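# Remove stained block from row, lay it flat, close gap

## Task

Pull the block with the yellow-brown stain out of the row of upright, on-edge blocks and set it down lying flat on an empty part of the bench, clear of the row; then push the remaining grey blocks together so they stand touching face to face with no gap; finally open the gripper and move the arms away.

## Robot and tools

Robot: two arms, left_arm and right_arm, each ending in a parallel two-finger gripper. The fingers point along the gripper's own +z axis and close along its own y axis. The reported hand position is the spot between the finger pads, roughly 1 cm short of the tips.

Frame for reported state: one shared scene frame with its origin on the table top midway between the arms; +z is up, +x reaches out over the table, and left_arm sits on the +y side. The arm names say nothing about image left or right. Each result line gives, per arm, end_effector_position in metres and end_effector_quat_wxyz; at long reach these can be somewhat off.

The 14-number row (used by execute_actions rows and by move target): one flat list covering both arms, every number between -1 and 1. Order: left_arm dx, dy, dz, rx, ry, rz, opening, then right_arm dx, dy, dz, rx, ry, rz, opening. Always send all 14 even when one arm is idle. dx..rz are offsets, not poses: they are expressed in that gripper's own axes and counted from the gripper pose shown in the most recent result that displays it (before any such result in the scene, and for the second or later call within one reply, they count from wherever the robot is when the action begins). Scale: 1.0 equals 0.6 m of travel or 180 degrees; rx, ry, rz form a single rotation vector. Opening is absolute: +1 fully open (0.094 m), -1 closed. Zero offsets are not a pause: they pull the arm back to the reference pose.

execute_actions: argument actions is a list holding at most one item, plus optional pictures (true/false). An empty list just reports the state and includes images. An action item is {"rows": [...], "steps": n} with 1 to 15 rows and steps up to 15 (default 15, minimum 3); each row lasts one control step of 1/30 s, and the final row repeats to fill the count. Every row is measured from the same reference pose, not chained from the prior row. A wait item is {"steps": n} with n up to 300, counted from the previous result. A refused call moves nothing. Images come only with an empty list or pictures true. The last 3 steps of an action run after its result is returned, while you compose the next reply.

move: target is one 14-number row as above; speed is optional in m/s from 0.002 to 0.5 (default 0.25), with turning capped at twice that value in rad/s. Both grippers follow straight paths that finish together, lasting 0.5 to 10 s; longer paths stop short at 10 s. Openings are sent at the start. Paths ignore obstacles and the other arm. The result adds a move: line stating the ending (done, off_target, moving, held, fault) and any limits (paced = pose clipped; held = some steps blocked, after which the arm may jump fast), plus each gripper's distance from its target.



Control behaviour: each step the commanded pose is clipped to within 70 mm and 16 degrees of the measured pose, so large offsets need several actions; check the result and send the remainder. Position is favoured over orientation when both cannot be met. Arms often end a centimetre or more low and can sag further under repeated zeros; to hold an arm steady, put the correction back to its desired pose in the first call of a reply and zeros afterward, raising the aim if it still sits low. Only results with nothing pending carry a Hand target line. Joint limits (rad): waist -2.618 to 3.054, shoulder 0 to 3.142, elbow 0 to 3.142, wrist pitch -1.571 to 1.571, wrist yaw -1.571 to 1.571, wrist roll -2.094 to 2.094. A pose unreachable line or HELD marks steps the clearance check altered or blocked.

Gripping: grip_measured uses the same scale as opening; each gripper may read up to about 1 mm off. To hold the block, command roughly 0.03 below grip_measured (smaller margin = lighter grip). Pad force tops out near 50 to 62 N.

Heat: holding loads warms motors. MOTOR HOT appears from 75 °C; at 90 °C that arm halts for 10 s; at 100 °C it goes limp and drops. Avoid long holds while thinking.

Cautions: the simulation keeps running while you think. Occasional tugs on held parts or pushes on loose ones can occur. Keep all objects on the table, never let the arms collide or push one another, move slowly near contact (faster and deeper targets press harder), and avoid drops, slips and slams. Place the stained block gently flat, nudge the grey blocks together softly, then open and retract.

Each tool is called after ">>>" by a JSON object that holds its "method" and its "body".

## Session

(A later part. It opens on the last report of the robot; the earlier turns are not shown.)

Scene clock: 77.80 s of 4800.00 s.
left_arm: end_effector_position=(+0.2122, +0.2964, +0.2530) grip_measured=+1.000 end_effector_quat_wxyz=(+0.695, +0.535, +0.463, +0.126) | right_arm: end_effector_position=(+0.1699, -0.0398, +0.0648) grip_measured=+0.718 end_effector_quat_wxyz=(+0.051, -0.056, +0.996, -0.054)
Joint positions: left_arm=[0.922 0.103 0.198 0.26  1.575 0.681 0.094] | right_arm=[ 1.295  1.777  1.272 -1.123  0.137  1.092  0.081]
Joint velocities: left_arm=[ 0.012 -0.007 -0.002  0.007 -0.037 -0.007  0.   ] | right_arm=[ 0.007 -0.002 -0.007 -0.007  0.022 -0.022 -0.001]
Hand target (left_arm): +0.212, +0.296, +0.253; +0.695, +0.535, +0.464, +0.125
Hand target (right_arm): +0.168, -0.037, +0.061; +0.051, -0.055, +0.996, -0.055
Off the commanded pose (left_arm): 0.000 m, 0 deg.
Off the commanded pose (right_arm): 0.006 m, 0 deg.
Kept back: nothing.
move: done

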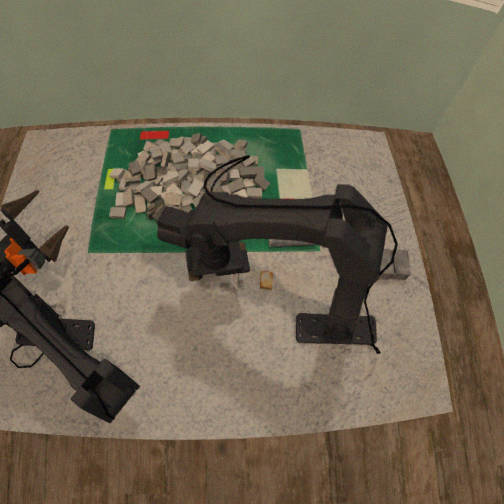

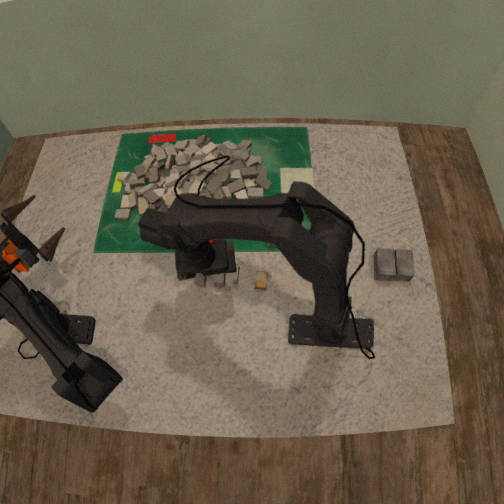

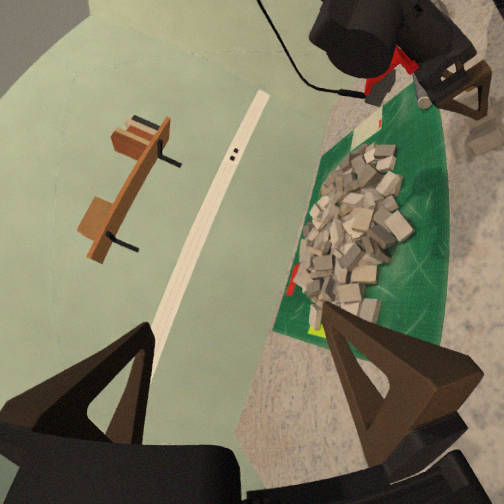

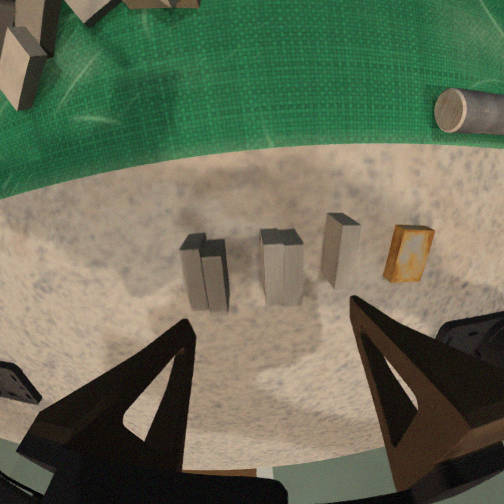

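>>> {"method": "move", "body": {"target": [0,0,0,0,0,0,1,0,0,0.03,0,0,0,1], "speed": 0.1}}

Scene clock: 78.90 s of 4800.00 s.
left_arm: end_effector_position=(+0.2122, +0.2964, +0.2531) grip_measured=+1.000 end_effector_quat_wxyz=(+0.695, +0.535, +0.463, +0.126) | right_arm: end_effector_position=(+0.1711, -0.0368, +0.0560) grip_measured=+1.000 end_effector_quat_wxyz=(+0.055, -0.055, +0.996, -0.043)
Joint positions: left_arm=[0.922 0.103 0.198 0.262 1.575 0.681 0.094] | right_arm=[ 1.295  1.777  1.237 -1.064  0.137  1.092  0.094]
Joint velocities: left_arm=[-0.002  0.007 -0.002  0.007 -0.11   0.022  0.   ] | right_arm=[ 0.002 -0.002 -0.007  0.022  0.022 -0.037  0.   ]
Hand target (left_arm): +0.212, +0.296, +0.253; +0.695, +0.535, +0.463, +0.126
Hand target (right_arm): +0.171, -0.042, +0.047; +0.051, -0.056, +0.996, -0.054
Off the commanded pose (left_arm): 0.000 m, 0 deg.
Off the commanded pose (right_arm): 0.010 m, 1 deg.
Kept back: nothing.
move: done

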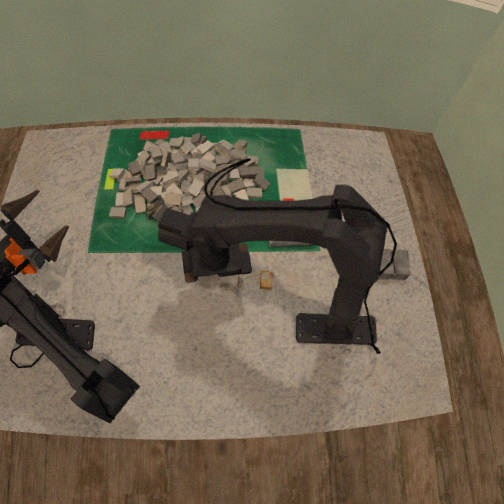

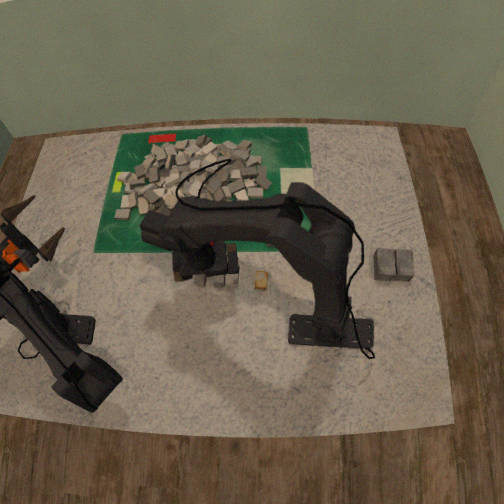

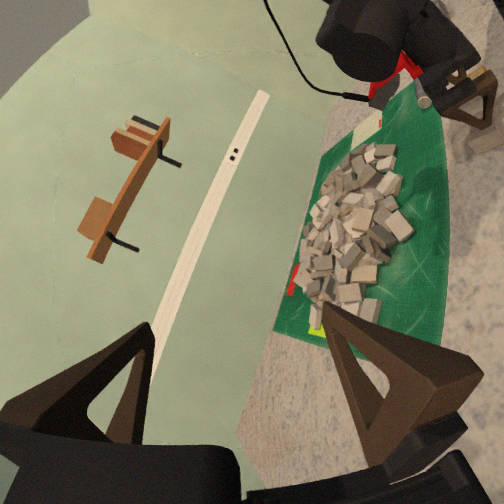

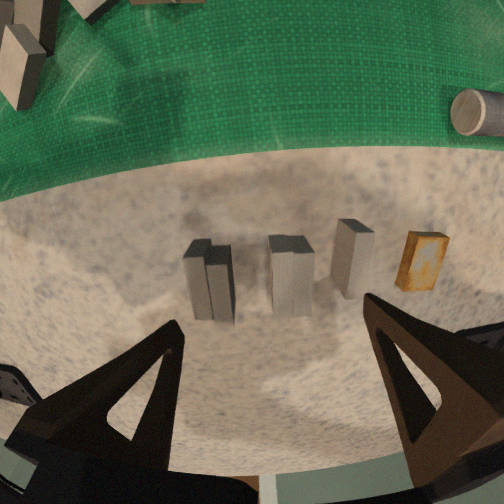

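>>> {"method": "move", "body": {"target": [0,0,0,0,0,0,1,0,-0.014,0.03,0,0,0,1], "speed": 0.06}}

Scene clock: 80.03 s of 4800.00 s.
left_arm: end_effector_position=(+0.2122, +0.2963, +0.2532) grip_measured=+1.000 end_effector_quat_wxyz=(+0.695, +0.536, +0.462, +0.127) | right_arm: end_effector_position=(+0.1727, -0.0423, +0.0414) grip_measured=+1.000 end_effector_quat_wxyz=(+0.055, -0.054, +0.996, -0.042)
Joint positions: left_arm=[0.922 0.103 0.198 0.263 1.575 0.681 0.094] | right_arm=[ 1.284  1.777  1.176 -1.001  0.136  1.081  0.094]
Joint velocities: left_arm=[ 0.007 -0.002 -0.017  0.022 -0.007 -0.022  0.   ] | right_arm=[-0.017 -0.012  0.012 -0.081  0.037 -0.037  0.   ]
Hand target (left_arm): +0.212, +0.296, +0.253; +0.695, +0.535, +0.463, +0.126
Hand target (right_arm): +0.174, -0.046, +0.039; +0.055, -0.054, +0.996, -0.043
Off the commanded pose (left_arm): 0.000 m, 0 deg.
Off the commanded pose (right_arm): 0.005 m, 0 deg.
Kept back: nothing.
move: done

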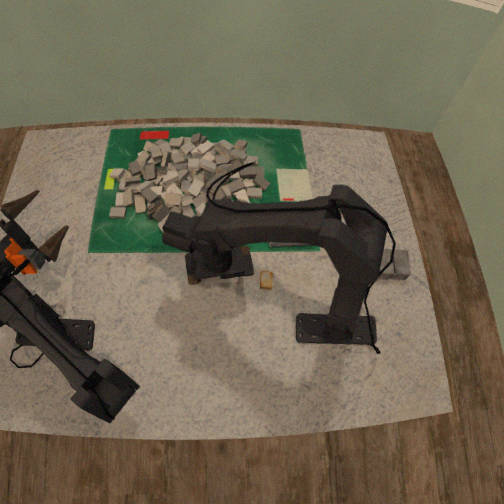

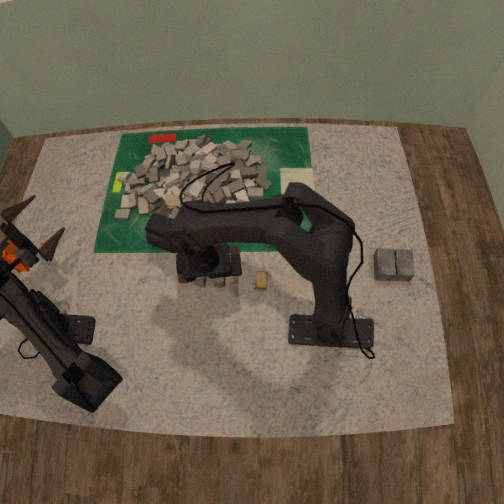

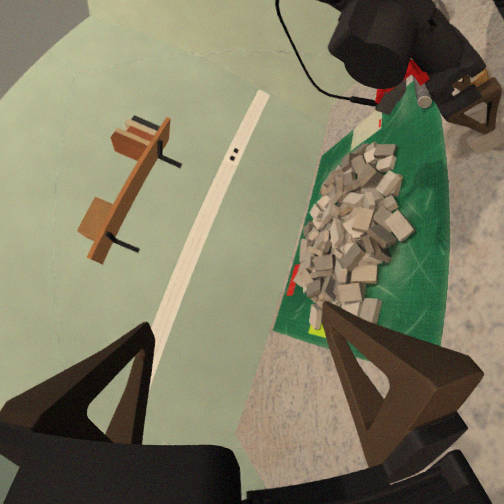

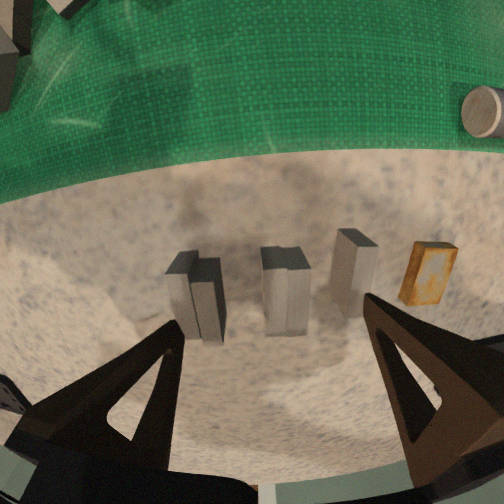

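>>> {"method": "move", "body": {"target": [0,0,0,0,0,0,1,0,-0.045,0,0,0,0,0.75], "speed": 0.08}}

Scene clock: 81.00 s of 4800.00 s.
left_arm: end_effector_position=(+0.2122, +0.2963, +0.2533) grip_measured=+1.000 end_effector_quat_wxyz=(+0.695, +0.536, +0.462, +0.127) | right_arm: end_effector_position=(+0.1753, -0.0643, +0.0431) grip_measured=+0.752 end_effector_quat_wxyz=(+0.053, -0.053, +0.996, -0.044)
Joint positions: left_arm=[0.922 0.103 0.198 0.265 1.575 0.681 0.094] | right_arm=[ 1.246  1.708  1.102 -0.995  0.136  1.045  0.082]
Joint velocities: left_arm=[-0.007 -0.002 -0.017 -0.022 -0.081  0.051  0.   ] | right_arm=[ 0.017 -0.012 -0.017  0.007 -0.022  0.022 -0.   ]
Hand target (left_arm): +0.212, +0.296, +0.253; +0.695, +0.536, +0.462, +0.127
Hand target (right_arm): +0.176, -0.069, +0.044; +0.055, -0.055, +0.996, -0.043
Off the commanded pose (left_arm): 0.000 m, 0 deg.
Off the commanded pose (right_arm): 0.005 m, 0 deg.
Kept back: nothing.
move: done

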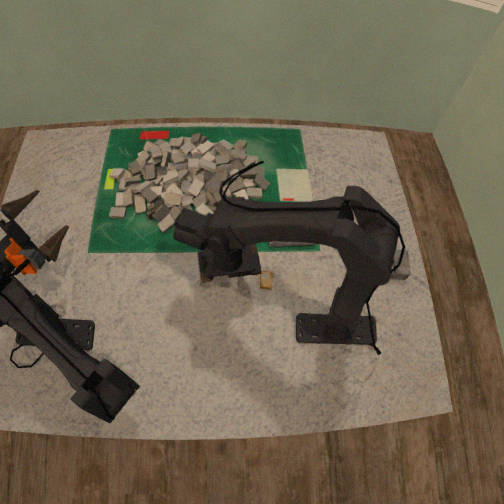

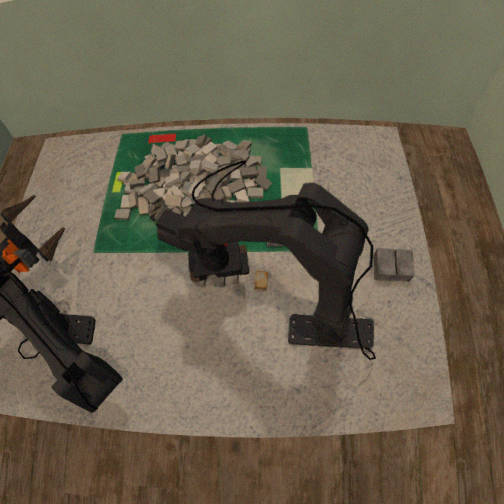

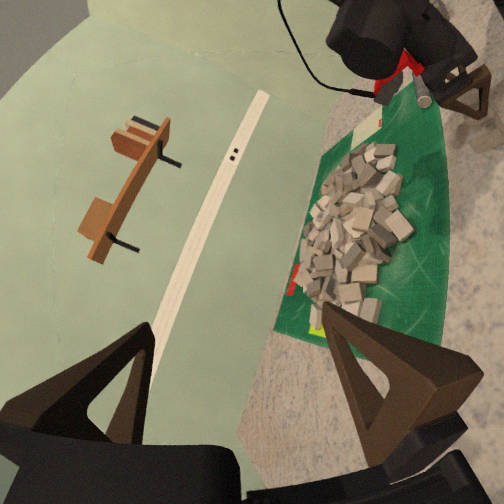

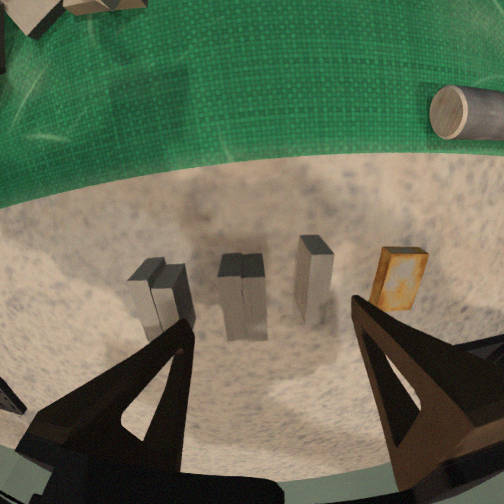

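>>> {"method": "move", "body": {"target": [0,0,0,0,0,0,1,0,-0.008,0.012,0,0,0,0.52], "speed": 0.04}}

Scene clock: 82.03 s of 4800.00 s.
left_arm: end_effector_position=(+0.2121, +0.2963, +0.2534) grip_measured=+1.000 end_effector_quat_wxyz=(+0.695, +0.536, +0.461, +0.128) | right_arm: end_effector_position=(+0.1749, -0.0652, +0.0392) grip_measured=+0.522 end_effector_quat_wxyz=(+0.054, -0.055, +0.996, -0.043)
Joint positions: left_arm=[0.922 0.103 0.198 0.266 1.575 0.681 0.094] | right_arm=[ 1.246  1.708  1.085 -0.976  0.136  1.042  0.072]
Joint velocities: left_arm=[-0.022 -0.007  0.002 -0.037 -0.051 -0.081  0.   ] | right_arm=[-0.002  0.002 -0.007  0.007  0.081  0.007  0.   ]
Hand target (left_arm): +0.212, +0.296, +0.253; +0.695, +0.536, +0.462, +0.127
Hand target (right_arm): +0.176, -0.070, +0.036; +0.053, -0.053, +0.996, -0.045
Off the commanded pose (left_arm): 0.000 m, 0 deg.
Off the commanded pose (right_arm): 0.006 m, 0 deg.
Kept back: nothing.
move: done

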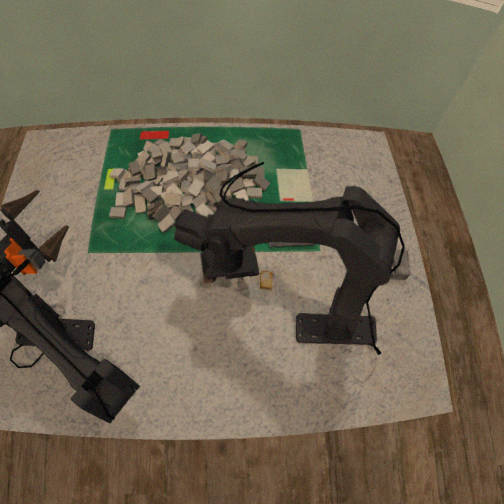

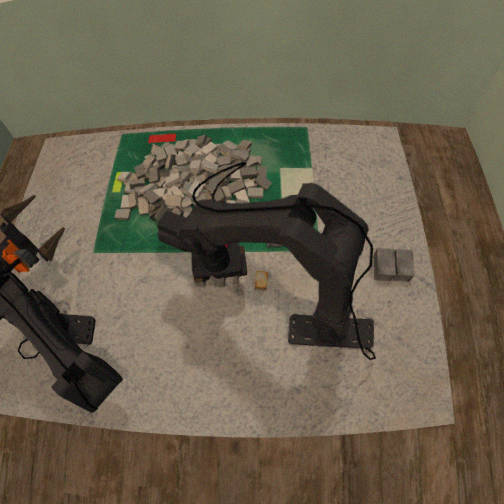

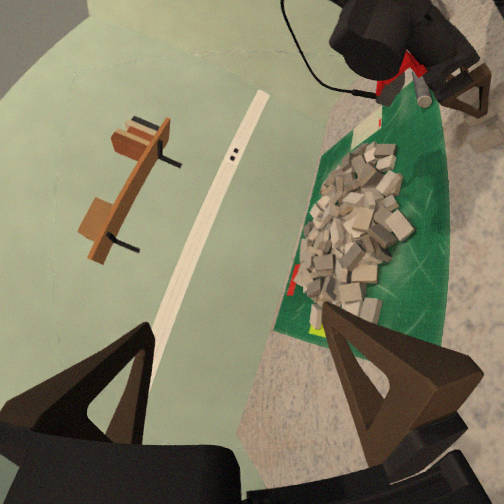

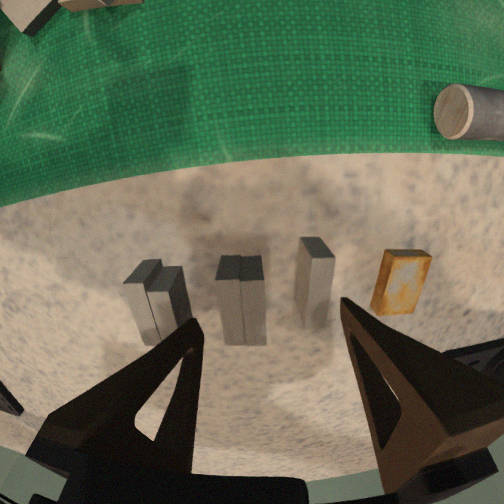

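>>> {"method": "move", "body": {"target": [0,0,0,0,0,0,1,-0.022,-0.008,0,0,0,0,0.64], "speed": 0.05}}

>>> {"method": "move", "body": {"target": [0,0,0,0,0,0,1,0,0,0.022,0,0,0,0.64], "speed": 0.04}}

Scene clock: 83.00 s of 4800.00 s.
left_arm: end_effector_position=(+0.2121, +0.2962, +0.2535) grip_measured=+1.000 end_effector_quat_wxyz=(+0.695, +0.537, +0.461, +0.128) | right_arm: end_effector_position=(+0.1846, -0.0704, +0.0392) grip_measured=+0.638 end_effector_quat_wxyz=(+0.052, -0.054, +0.996, -0.045)
Joint positions: left_arm=[0.922 0.103 0.198 0.268 1.575 0.681 0.094] | right_arm=[ 1.207  1.708  1.085 -0.975  0.135  1.005  0.077]
Joint velocities: left_arm=[-0.002  0.007  0.007 -0.037  0.037  0.007  0.   ] | right_arm=[ 0.007 -0.002 -0.012 -0.081  0.007  0.022 -0.001]
Hand target (left_arm): +0.212, +0.296, +0.253; +0.695, +0.536, +0.461, +0.128
Hand target (right_arm): +0.188, -0.068, +0.041; +0.053, -0.055, +0.996, -0.044
Off the commanded pose (left_arm): 0.000 m, 0 deg.
Off the commanded pose (right_arm): 0.005 m, 0 deg.
Kept back: nothing.
move: done

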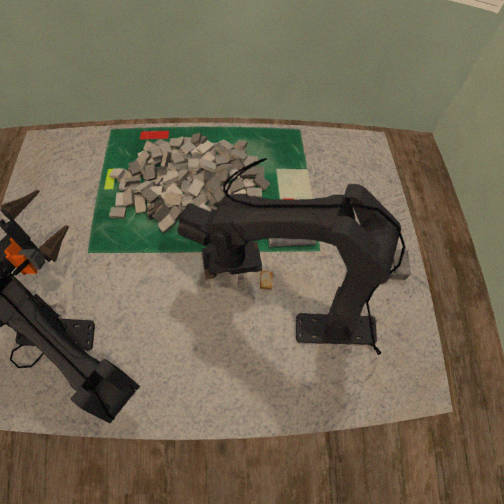

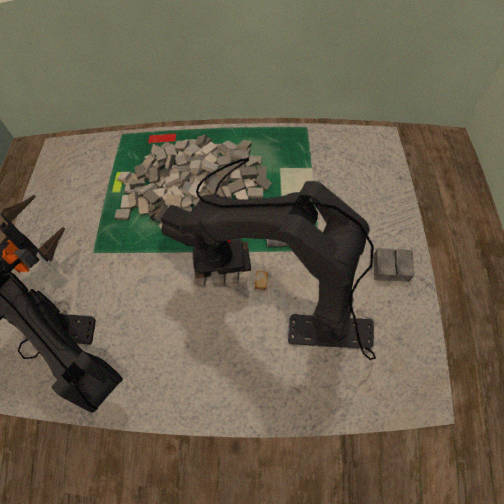

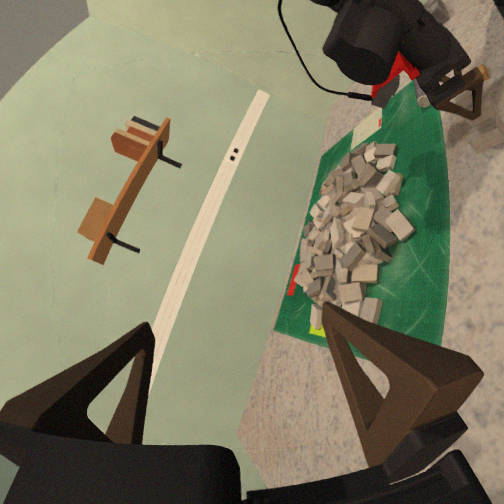

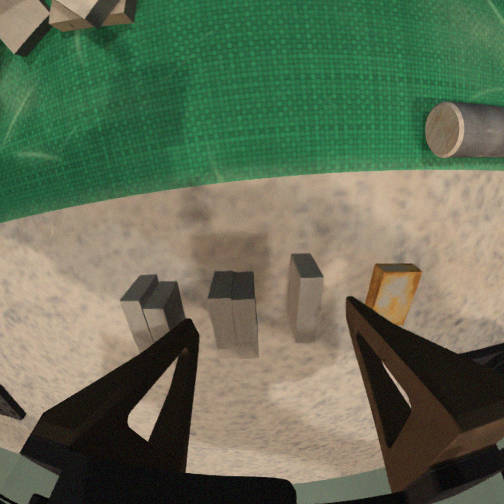

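Scene clock: 83.77 s of 4800.00 s.
left_arm: end_effector_position=(+0.2121, +0.2962, +0.2536) grip_measured=+1.000 end_effector_quat_wxyz=(+0.695, +0.537, +0.461, +0.129) | right_arm: end_effector_position=(+0.1866, -0.0664, +0.0356) grip_measured=+0.638 end_effector_quat_wxyz=(+0.058, -0.053, +0.996, -0.034)
Joint positions: left_arm=[0.922 0.103 0.198 0.269 1.575 0.681 0.094] | right_arm=[ 1.207  1.708  1.071 -0.936  0.135  1.005  0.077]
Joint velocities: left_arm=[ 0.007  0.002  0.007 -0.037  0.022 -0.007  0.   ] | right_arm=[ 0.002  0.002  0.002 -0.007 -0.081 -0.007  0.   ]
Hand target (left_arm): +0.212, +0.296, +0.253; +0.695, +0.537, +0.461, +0.129
Hand target (right_arm): +0.186, -0.072, +0.026; +0.052, -0.054, +0.996, -0.045
Off the commanded pose (left_arm): 0.000 m, 0 deg.
Off the commanded pose (right_arm): 0.011 m, 1 deg.
Kept back: nothing.
move: off_target (right_arm)

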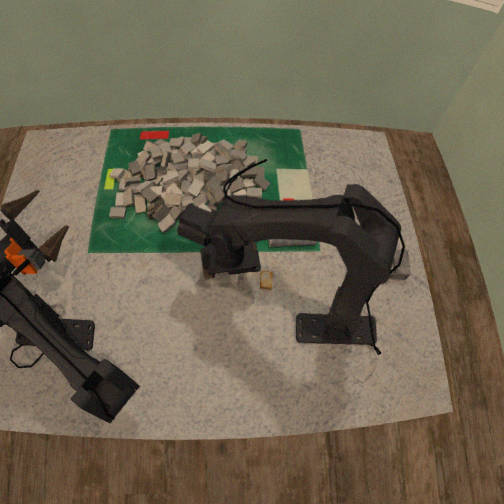

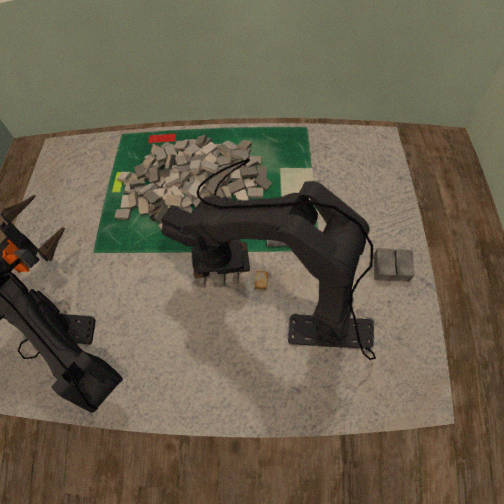

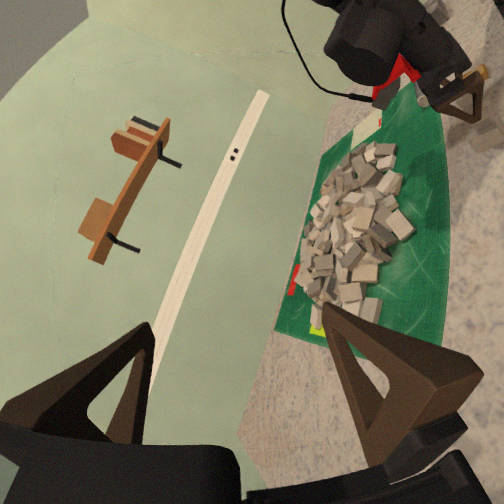

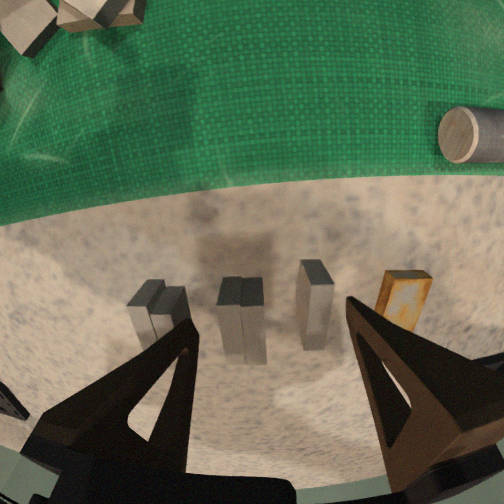

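>>> {"method": "move", "body": {"target": [0,0,0,0,0,0,1,0,-0.014,0.025,0,0,0,0.58], "speed": 0.04}}

Scene clock: 84.90 s of 4800.00 s.
left_arm: end_effector_position=(+0.2121, +0.2962, +0.2537) grip_measured=+1.000 end_effector_quat_wxyz=(+0.695, +0.538, +0.460, +0.130) | right_arm: end_effector_position=(+0.1888, -0.0710, +0.0252) grip_measured=+0.582 end_effector_quat_wxyz=(+0.059, -0.053, +0.996, -0.032)
Joint positions: left_arm=[0.922 0.103 0.198 0.271 1.575 0.681 0.094] | right_arm=[ 1.192  1.708  1.025 -0.883  0.135  0.99   0.074]
Joint velocities: left_arm=[-0.002 -0.032 -0.012  0.051 -0.022 -0.081  0.   ] | right_arm=[-0.007  0.002 -0.007  0.007 -0.022 -0.095 -0.001]
Hand target (left_arm): +0.212, +0.296, +0.254; +0.695, +0.537, +0.461, +0.129
Hand target (right_arm): +0.189, -0.075, +0.021; +0.058, -0.053, +0.996, -0.034
Off the commanded pose (left_arm): 0.000 m, 0 deg.
Off the commanded pose (right_arm): 0.006 m, 0 deg.
Kept back: nothing.
move: done

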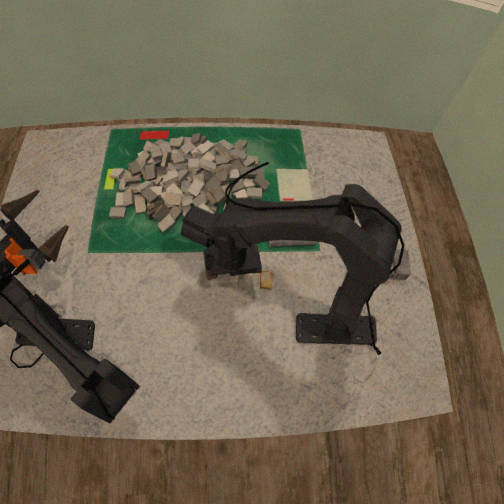

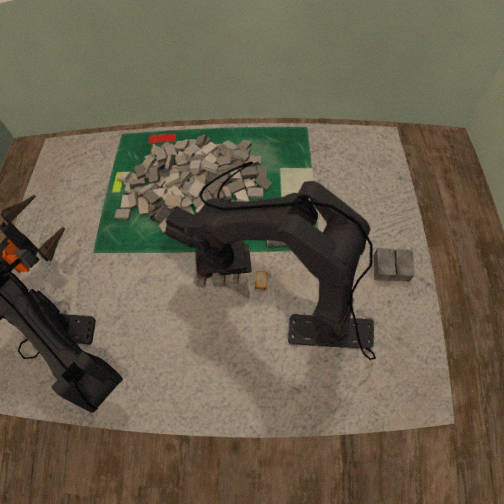

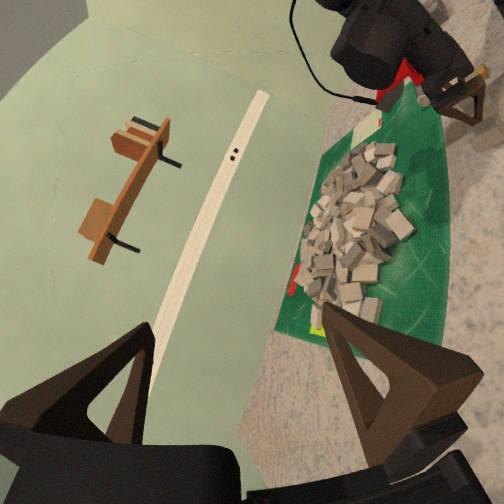

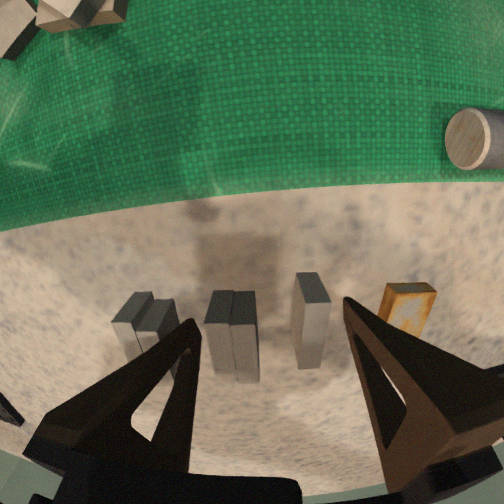

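>>> {"method": "move", "body": {"target": [0,0,0,0,0,0,1,0,-0.004,0.016,0,0,0,0.55], "speed": 0.04}}

>>> {"method": "move", "body": {"target": [0,0,0,0,0,0,1,0,0,0,0,0,0,-0.4]}}

Scene clock: 85.87 s of 4800.00 s.
left_arm: end_effector_position=(+0.2120, +0.2962, +0.2538) grip_measured=+1.000 end_effector_quat_wxyz=(+0.694, +0.538, +0.460, +0.130) | right_arm: end_effector_position=(+0.1919, -0.0649, +0.0253) grip_measured=+0.552 end_effector_quat_wxyz=(+0.066, -0.052, +0.996, -0.020)
Joint positions: left_arm=[0.922 0.103 0.198 0.272 1.575 0.681 0.094] | right_arm=[ 1.192  1.708  1.025 -0.855  0.135  0.99   0.073]
Joint velocities: left_arm=[ 0.017 -0.032  0.002 -0.051 -0.11  -0.051  0.   ] | right_arm=[-0.007 -0.002  0.022  0.007  0.022  0.007 -0.001]
Hand target (left_arm): +0.212, +0.296, +0.254; +0.695, +0.538, +0.460, +0.130
Hand target (right_arm): +0.190, -0.074, +0.016; +0.059, -0.053, +0.996, -0.032
Off the commanded pose (left_arm): 0.000 m, 0 deg.
Off the commanded pose (right_arm): 0.013 m, 2 deg.
Kept back: nothing.
move: off_target (right_arm)

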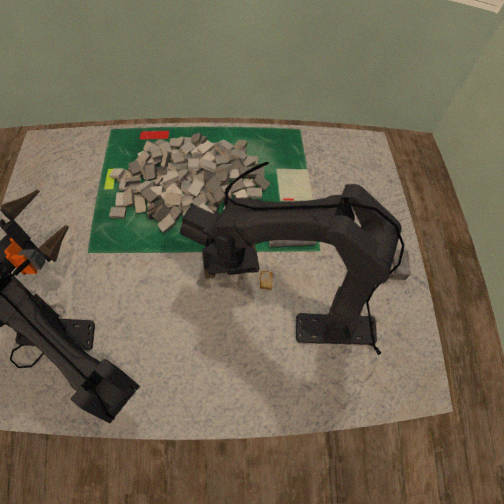

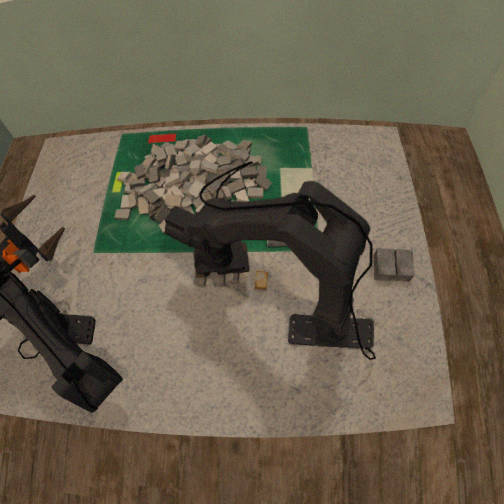

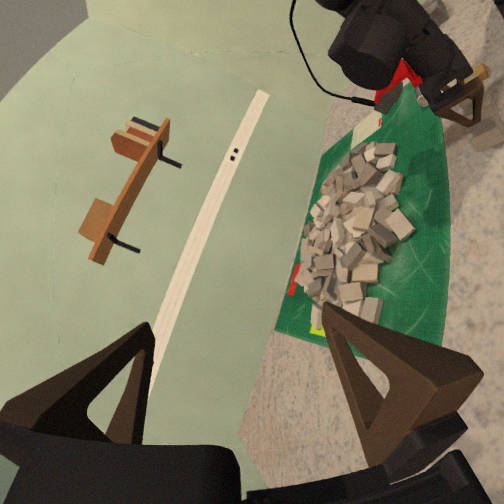

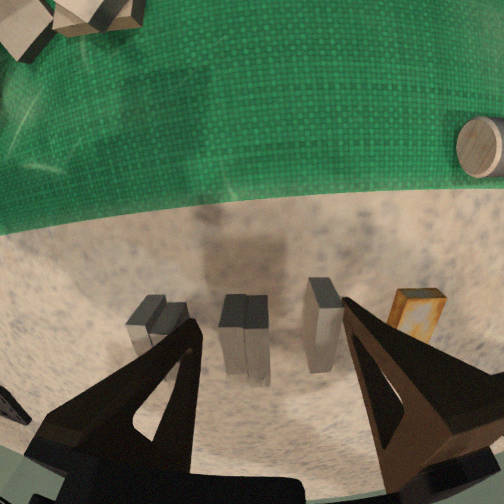

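Scene clock: 86.37 s of 4800.00 s.
left_arm: end_effector_position=(+0.2120, +0.2961, +0.2538) grip_measured=+1.000 end_effector_quat_wxyz=(+0.694, +0.538, +0.460, +0.130) | right_arm: end_effector_position=(+0.1916, -0.0643, +0.0252) grip_measured=-0.293 end_effector_quat_wxyz=(+0.065, -0.052, +0.996, -0.018)
Joint positions: left_arm=[0.922 0.103 0.198 0.273 1.575 0.681 0.094] | right_arm=[ 1.192  1.708  1.025 -0.853  0.132  0.99   0.033]
Joint velocities: left_arm=[-0.007 -0.017  0.002 -0.066 -0.007 -0.007  0.   ] | right_arm=[ 0.007 -0.002  0.012  0.007  0.007  0.125 -0.001]
Hand target (left_arm): +0.212, +0.296, +0.254; +0.694, +0.538, +0.460, +0.130
Hand target (right_arm): +0.192, -0.065, +0.025; +0.066, -0.052, +0.996, -0.020
Off the commanded pose (left_arm): 0.000 m, 0 deg.
Off the commanded pose (right_arm): 0.001 m, 0 deg.
Kept back: nothing.
move: done

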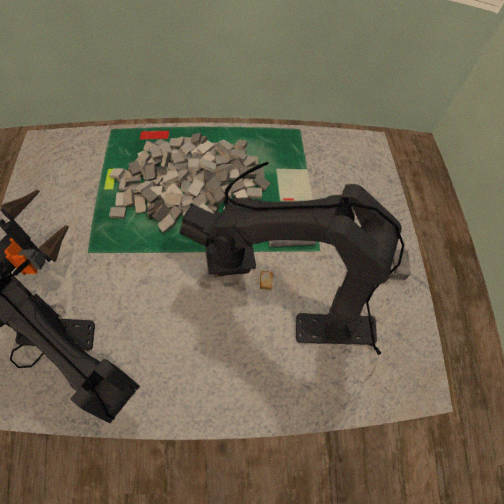

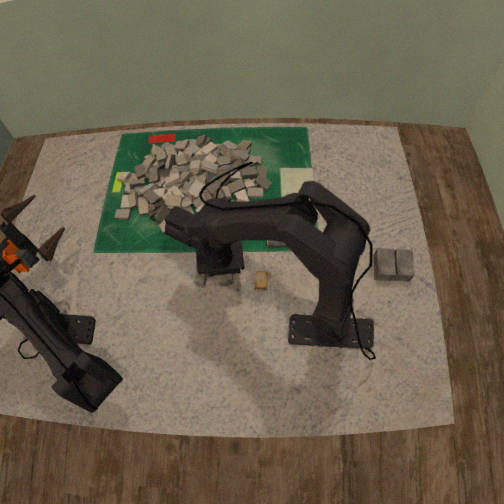

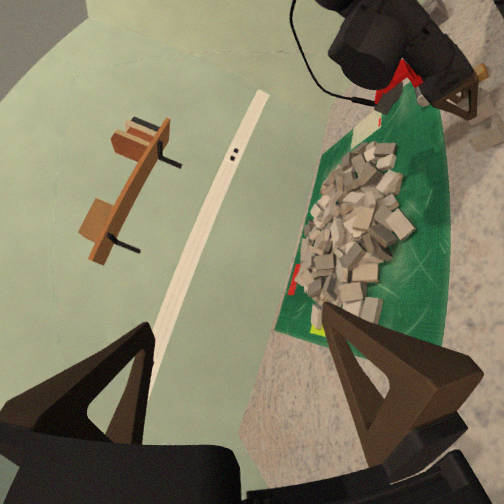

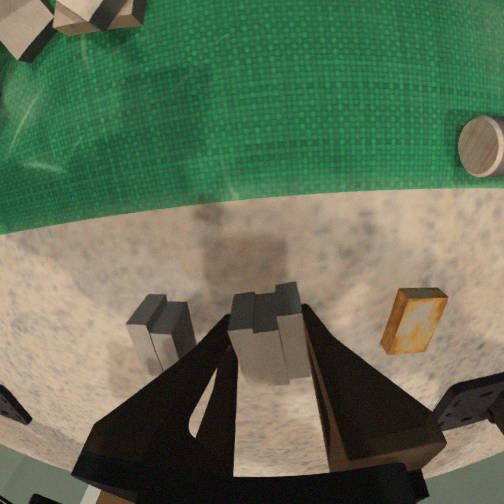

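>>> {"method": "move", "body": {"target": [0,0,0,0,0,0,1,0,0,0,0,0,0,-0.1]}}

>>> {"method": "move", "body": {"target": [0,0,0,0,0,0,1,0,0,-0.05,0,0,0,-0.1], "speed": 0.1}}

>>> {"method": "move", "body": {"target": [0,0,0,0,0,0,1,0.012,0.048,0,0,0,0,1], "speed": 0.1}}

Scene clock: 87.30 s of 4800.00 s.
left_arm: end_effector_position=(+0.2120, +0.2961, +0.2539) grip_measured=+1.000 end_effector_quat_wxyz=(+0.694, +0.538, +0.459, +0.131) | right_arm: end_effector_position=(+0.1916, -0.0642, +0.0252) grip_measured=-0.102 end_effector_quat_wxyz=(+0.065, -0.052, +0.996, -0.018)
Joint positions: left_arm=[0.922 0.103 0.198 0.275 1.575 0.681 0.094] | right_arm=[ 1.192  1.708  1.025 -0.853  0.131  0.99   0.042]
Joint velocities: left_arm=[-0.012 -0.012 -0.007 -0.037 -0.081  0.051  0.   ] | right_arm=[ 0.002  0.007 -0.007 -0.007  0.066 -0.051 -0.001]
Hand target (left_arm): +0.212, +0.296, +0.254; +0.694, +0.538, +0.460, +0.130
Hand target (right_arm): +0.192, -0.064, +0.025; +0.065, -0.052, +0.996, -0.018
Off the commanded pose (left_arm): 0.000 m, 0 deg.
Off the commanded pose (right_arm): 0.000 m, 0 deg.
Kept back: nothing.
move: done

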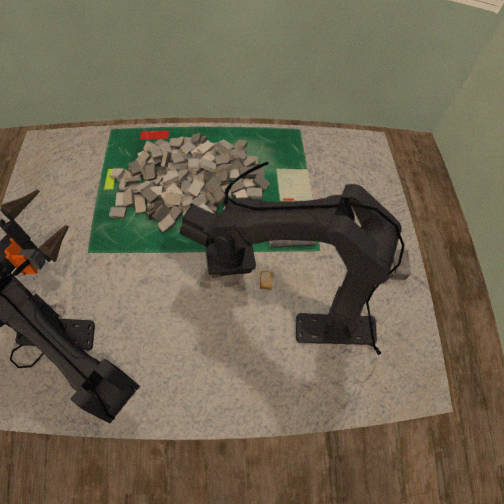

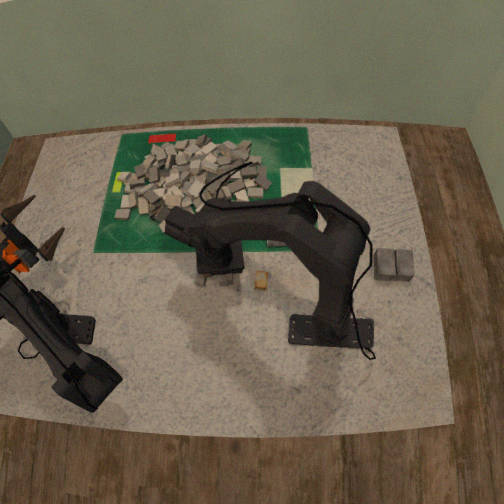

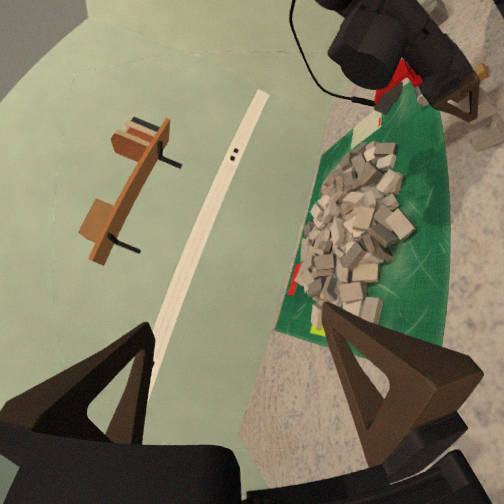

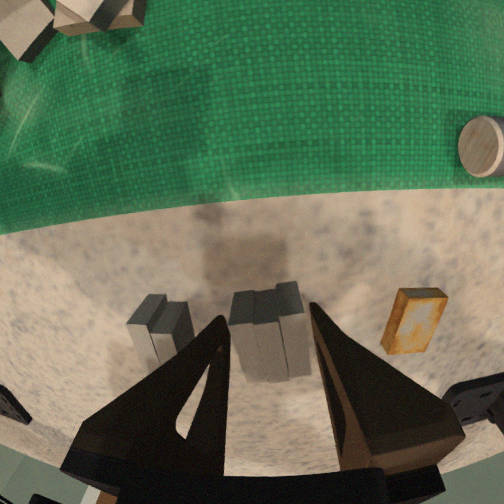

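Scene clock: 88.27 s of 4800.00 s.
left_arm: end_effector_position=(+0.2120, +0.2961, +0.2540) grip_measured=+1.000 end_effector_quat_wxyz=(+0.694, +0.539, +0.459, +0.131) | right_arm: end_effector_position=(+0.1889, -0.0688, +0.0447) grip_measured=-0.102 end_effector_quat_wxyz=(+0.059, -0.051, +0.997, -0.027)
Joint positions: left_arm=[0.922 0.103 0.198 0.276 1.575 0.681 0.094] | right_arm=[ 1.192  1.678  1.075 -0.955  0.13   0.993  0.042]
Joint velocities: left_arm=[ 0.002 -0.002 -0.007  0.037 -0.022  0.007  0.   ] | right_arm=[ 0.007 -0.012  0.012  0.022 -0.081 -0.037  0.001]
Hand target (left_arm): +0.212, +0.296, +0.254; +0.694, +0.538, +0.459, +0.131
Hand target (right_arm): +0.188, -0.064, +0.055; +0.065, -0.052, +0.996, -0.018
Off the commanded pose (left_arm): 0.000 m, 0 deg.
Off the commanded pose (right_arm): 0.012 m, 1 deg.
Kept back: nothing.
move: off_target (right_arm)

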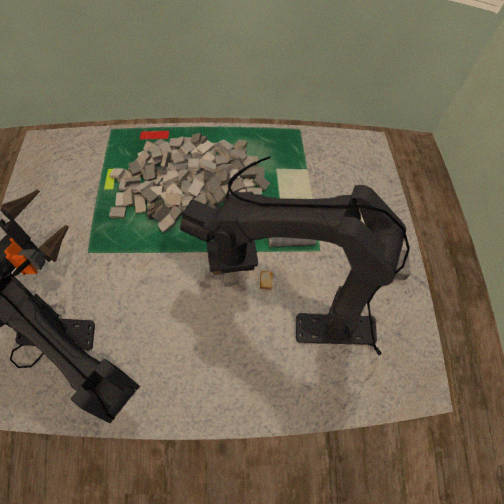

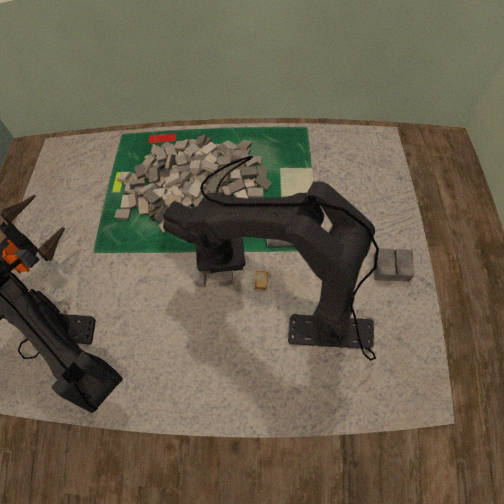

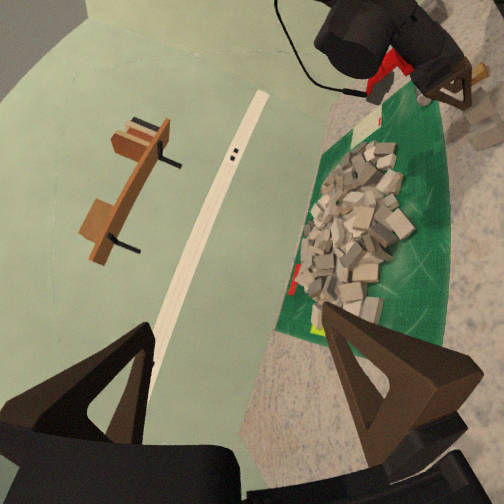

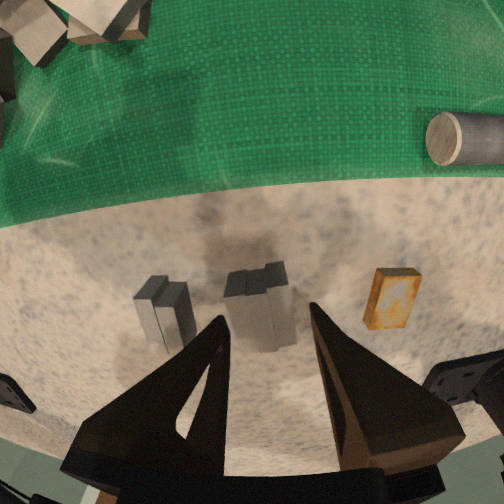

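Scene clock: 89.03 s of 4800.00 s.
left_arm: end_effector_position=(+0.2120, +0.2961, +0.2541) grip_measured=+1.000 end_effector_quat_wxyz=(+0.694, +0.539, +0.459, +0.132) | right_arm: end_effector_position=(+0.1782, -0.0463, +0.0409) grip_measured=+1.000 end_effector_quat_wxyz=(+0.059, -0.054, +0.996, -0.026)
Joint positions: left_arm=[0.922 0.103 0.198 0.277 1.575 0.681 0.094] | right_arm=[ 1.258  1.741  1.132 -0.955  0.129  1.054  0.094]
Joint velocities: left_arm=[-0.022  0.012 -0.007 -0.081 -0.095  0.007  0.   ] | right_arm=[ 0.002 -0.007  0.007 -0.007  0.022 -0.007  0.   ]
Hand target (left_arm): +0.212, +0.296, +0.254; +0.694, +0.539, +0.459, +0.131
Hand target (right_arm): +0.179, -0.041, +0.043; +0.060, -0.051, +0.997, -0.026
Off the commanded pose (left_arm): 0.000 m, 0 deg.
Off the commanded pose (right_arm): 0.006 m, 0 deg.
Kept back: nothing.
move: done

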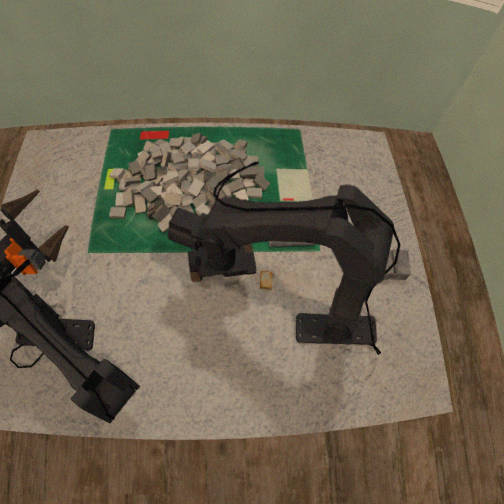

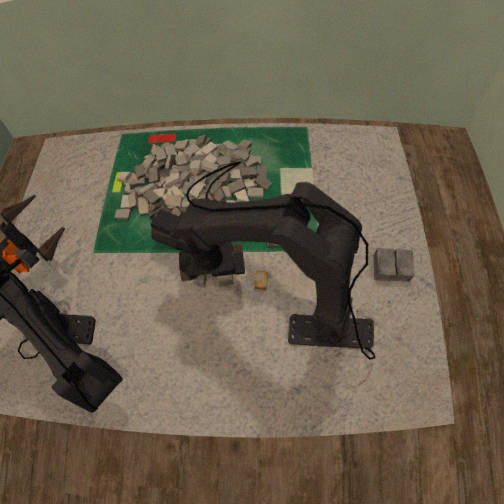

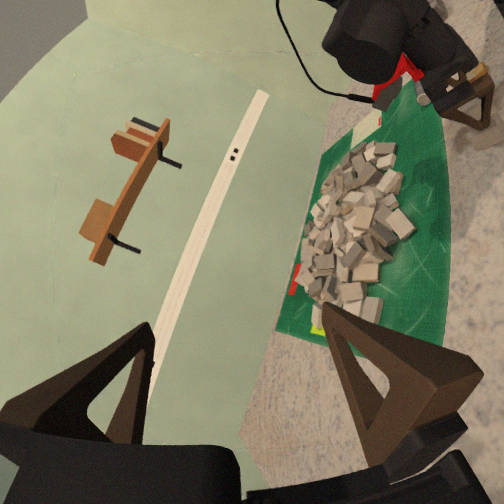

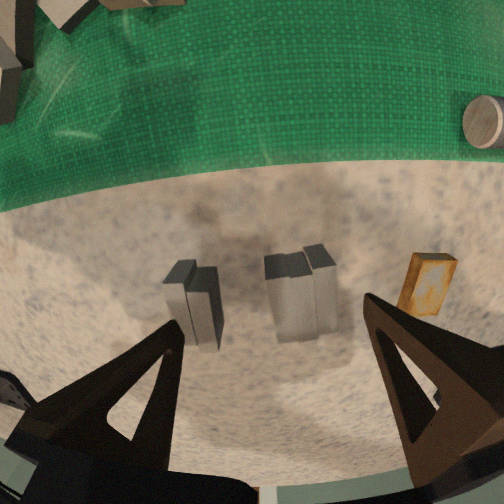

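>>> {"method": "move", "body": {"target": [0,0,0,0,0,0,1,0,0.022,0.005,0,0,0,1], "speed": 0.05}}

Scene clock: 90.03 s of 4800.00 s.
left_arm: end_effector_position=(+0.2119, +0.2960, +0.2542) grip_measured=+1.000 end_effector_quat_wxyz=(+0.694, +0.539, +0.458, +0.132) | right_arm: end_effector_position=(+0.1778, -0.0390, +0.0390) grip_measured=+1.000 end_effector_quat_wxyz=(+0.060, -0.052, +0.997, -0.025)
Joint positions: left_arm=[0.922 0.103 0.198 0.279 1.575 0.681 0.094] | right_arm=[ 1.268  1.765  1.153 -0.95   0.129  1.067  0.094]
Joint velocities: left_arm=[ 0.022 -0.002 -0.002 -0.007  0.022 -0.066  0.   ] | right_arm=[-0.007 -0.002 -0.002 -0.007 -0.007  0.081  0.   ]
Hand target (left_arm): +0.212, +0.296, +0.254; +0.694, +0.539, +0.458, +0.132
Hand target (right_arm): +0.177, -0.033, +0.037; +0.060, -0.054, +0.996, -0.026
Off the commanded pose (left_arm): 0.000 m, 0 deg.
Off the commanded pose (right_arm): 0.006 m, 0 deg.
Kept back: nothing.
move: done

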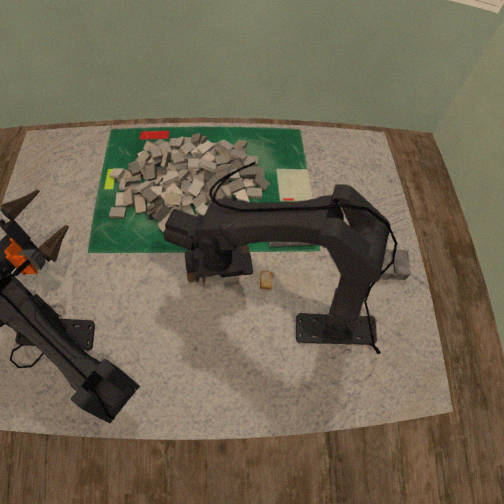

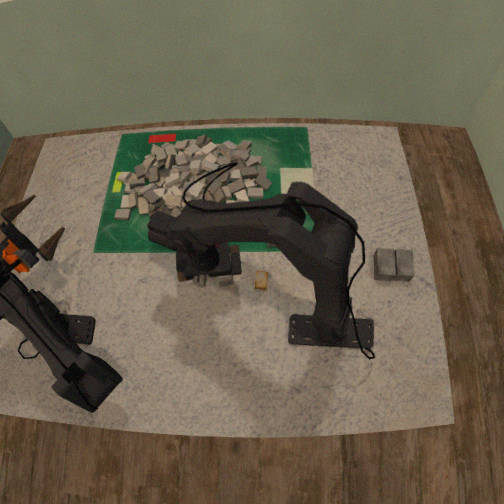

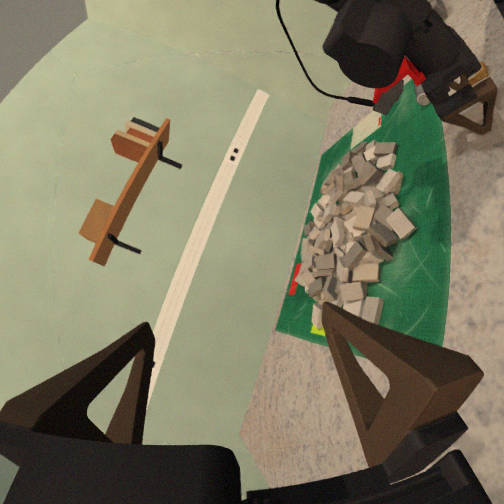

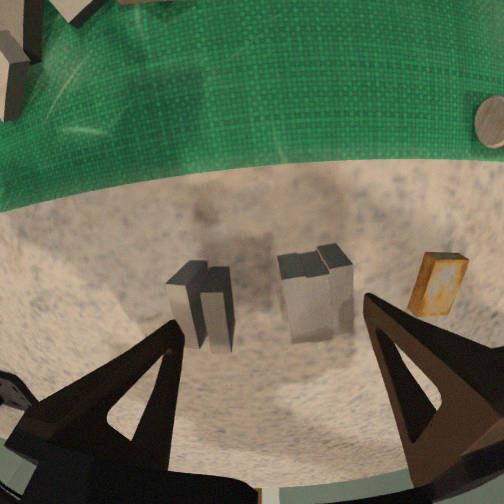

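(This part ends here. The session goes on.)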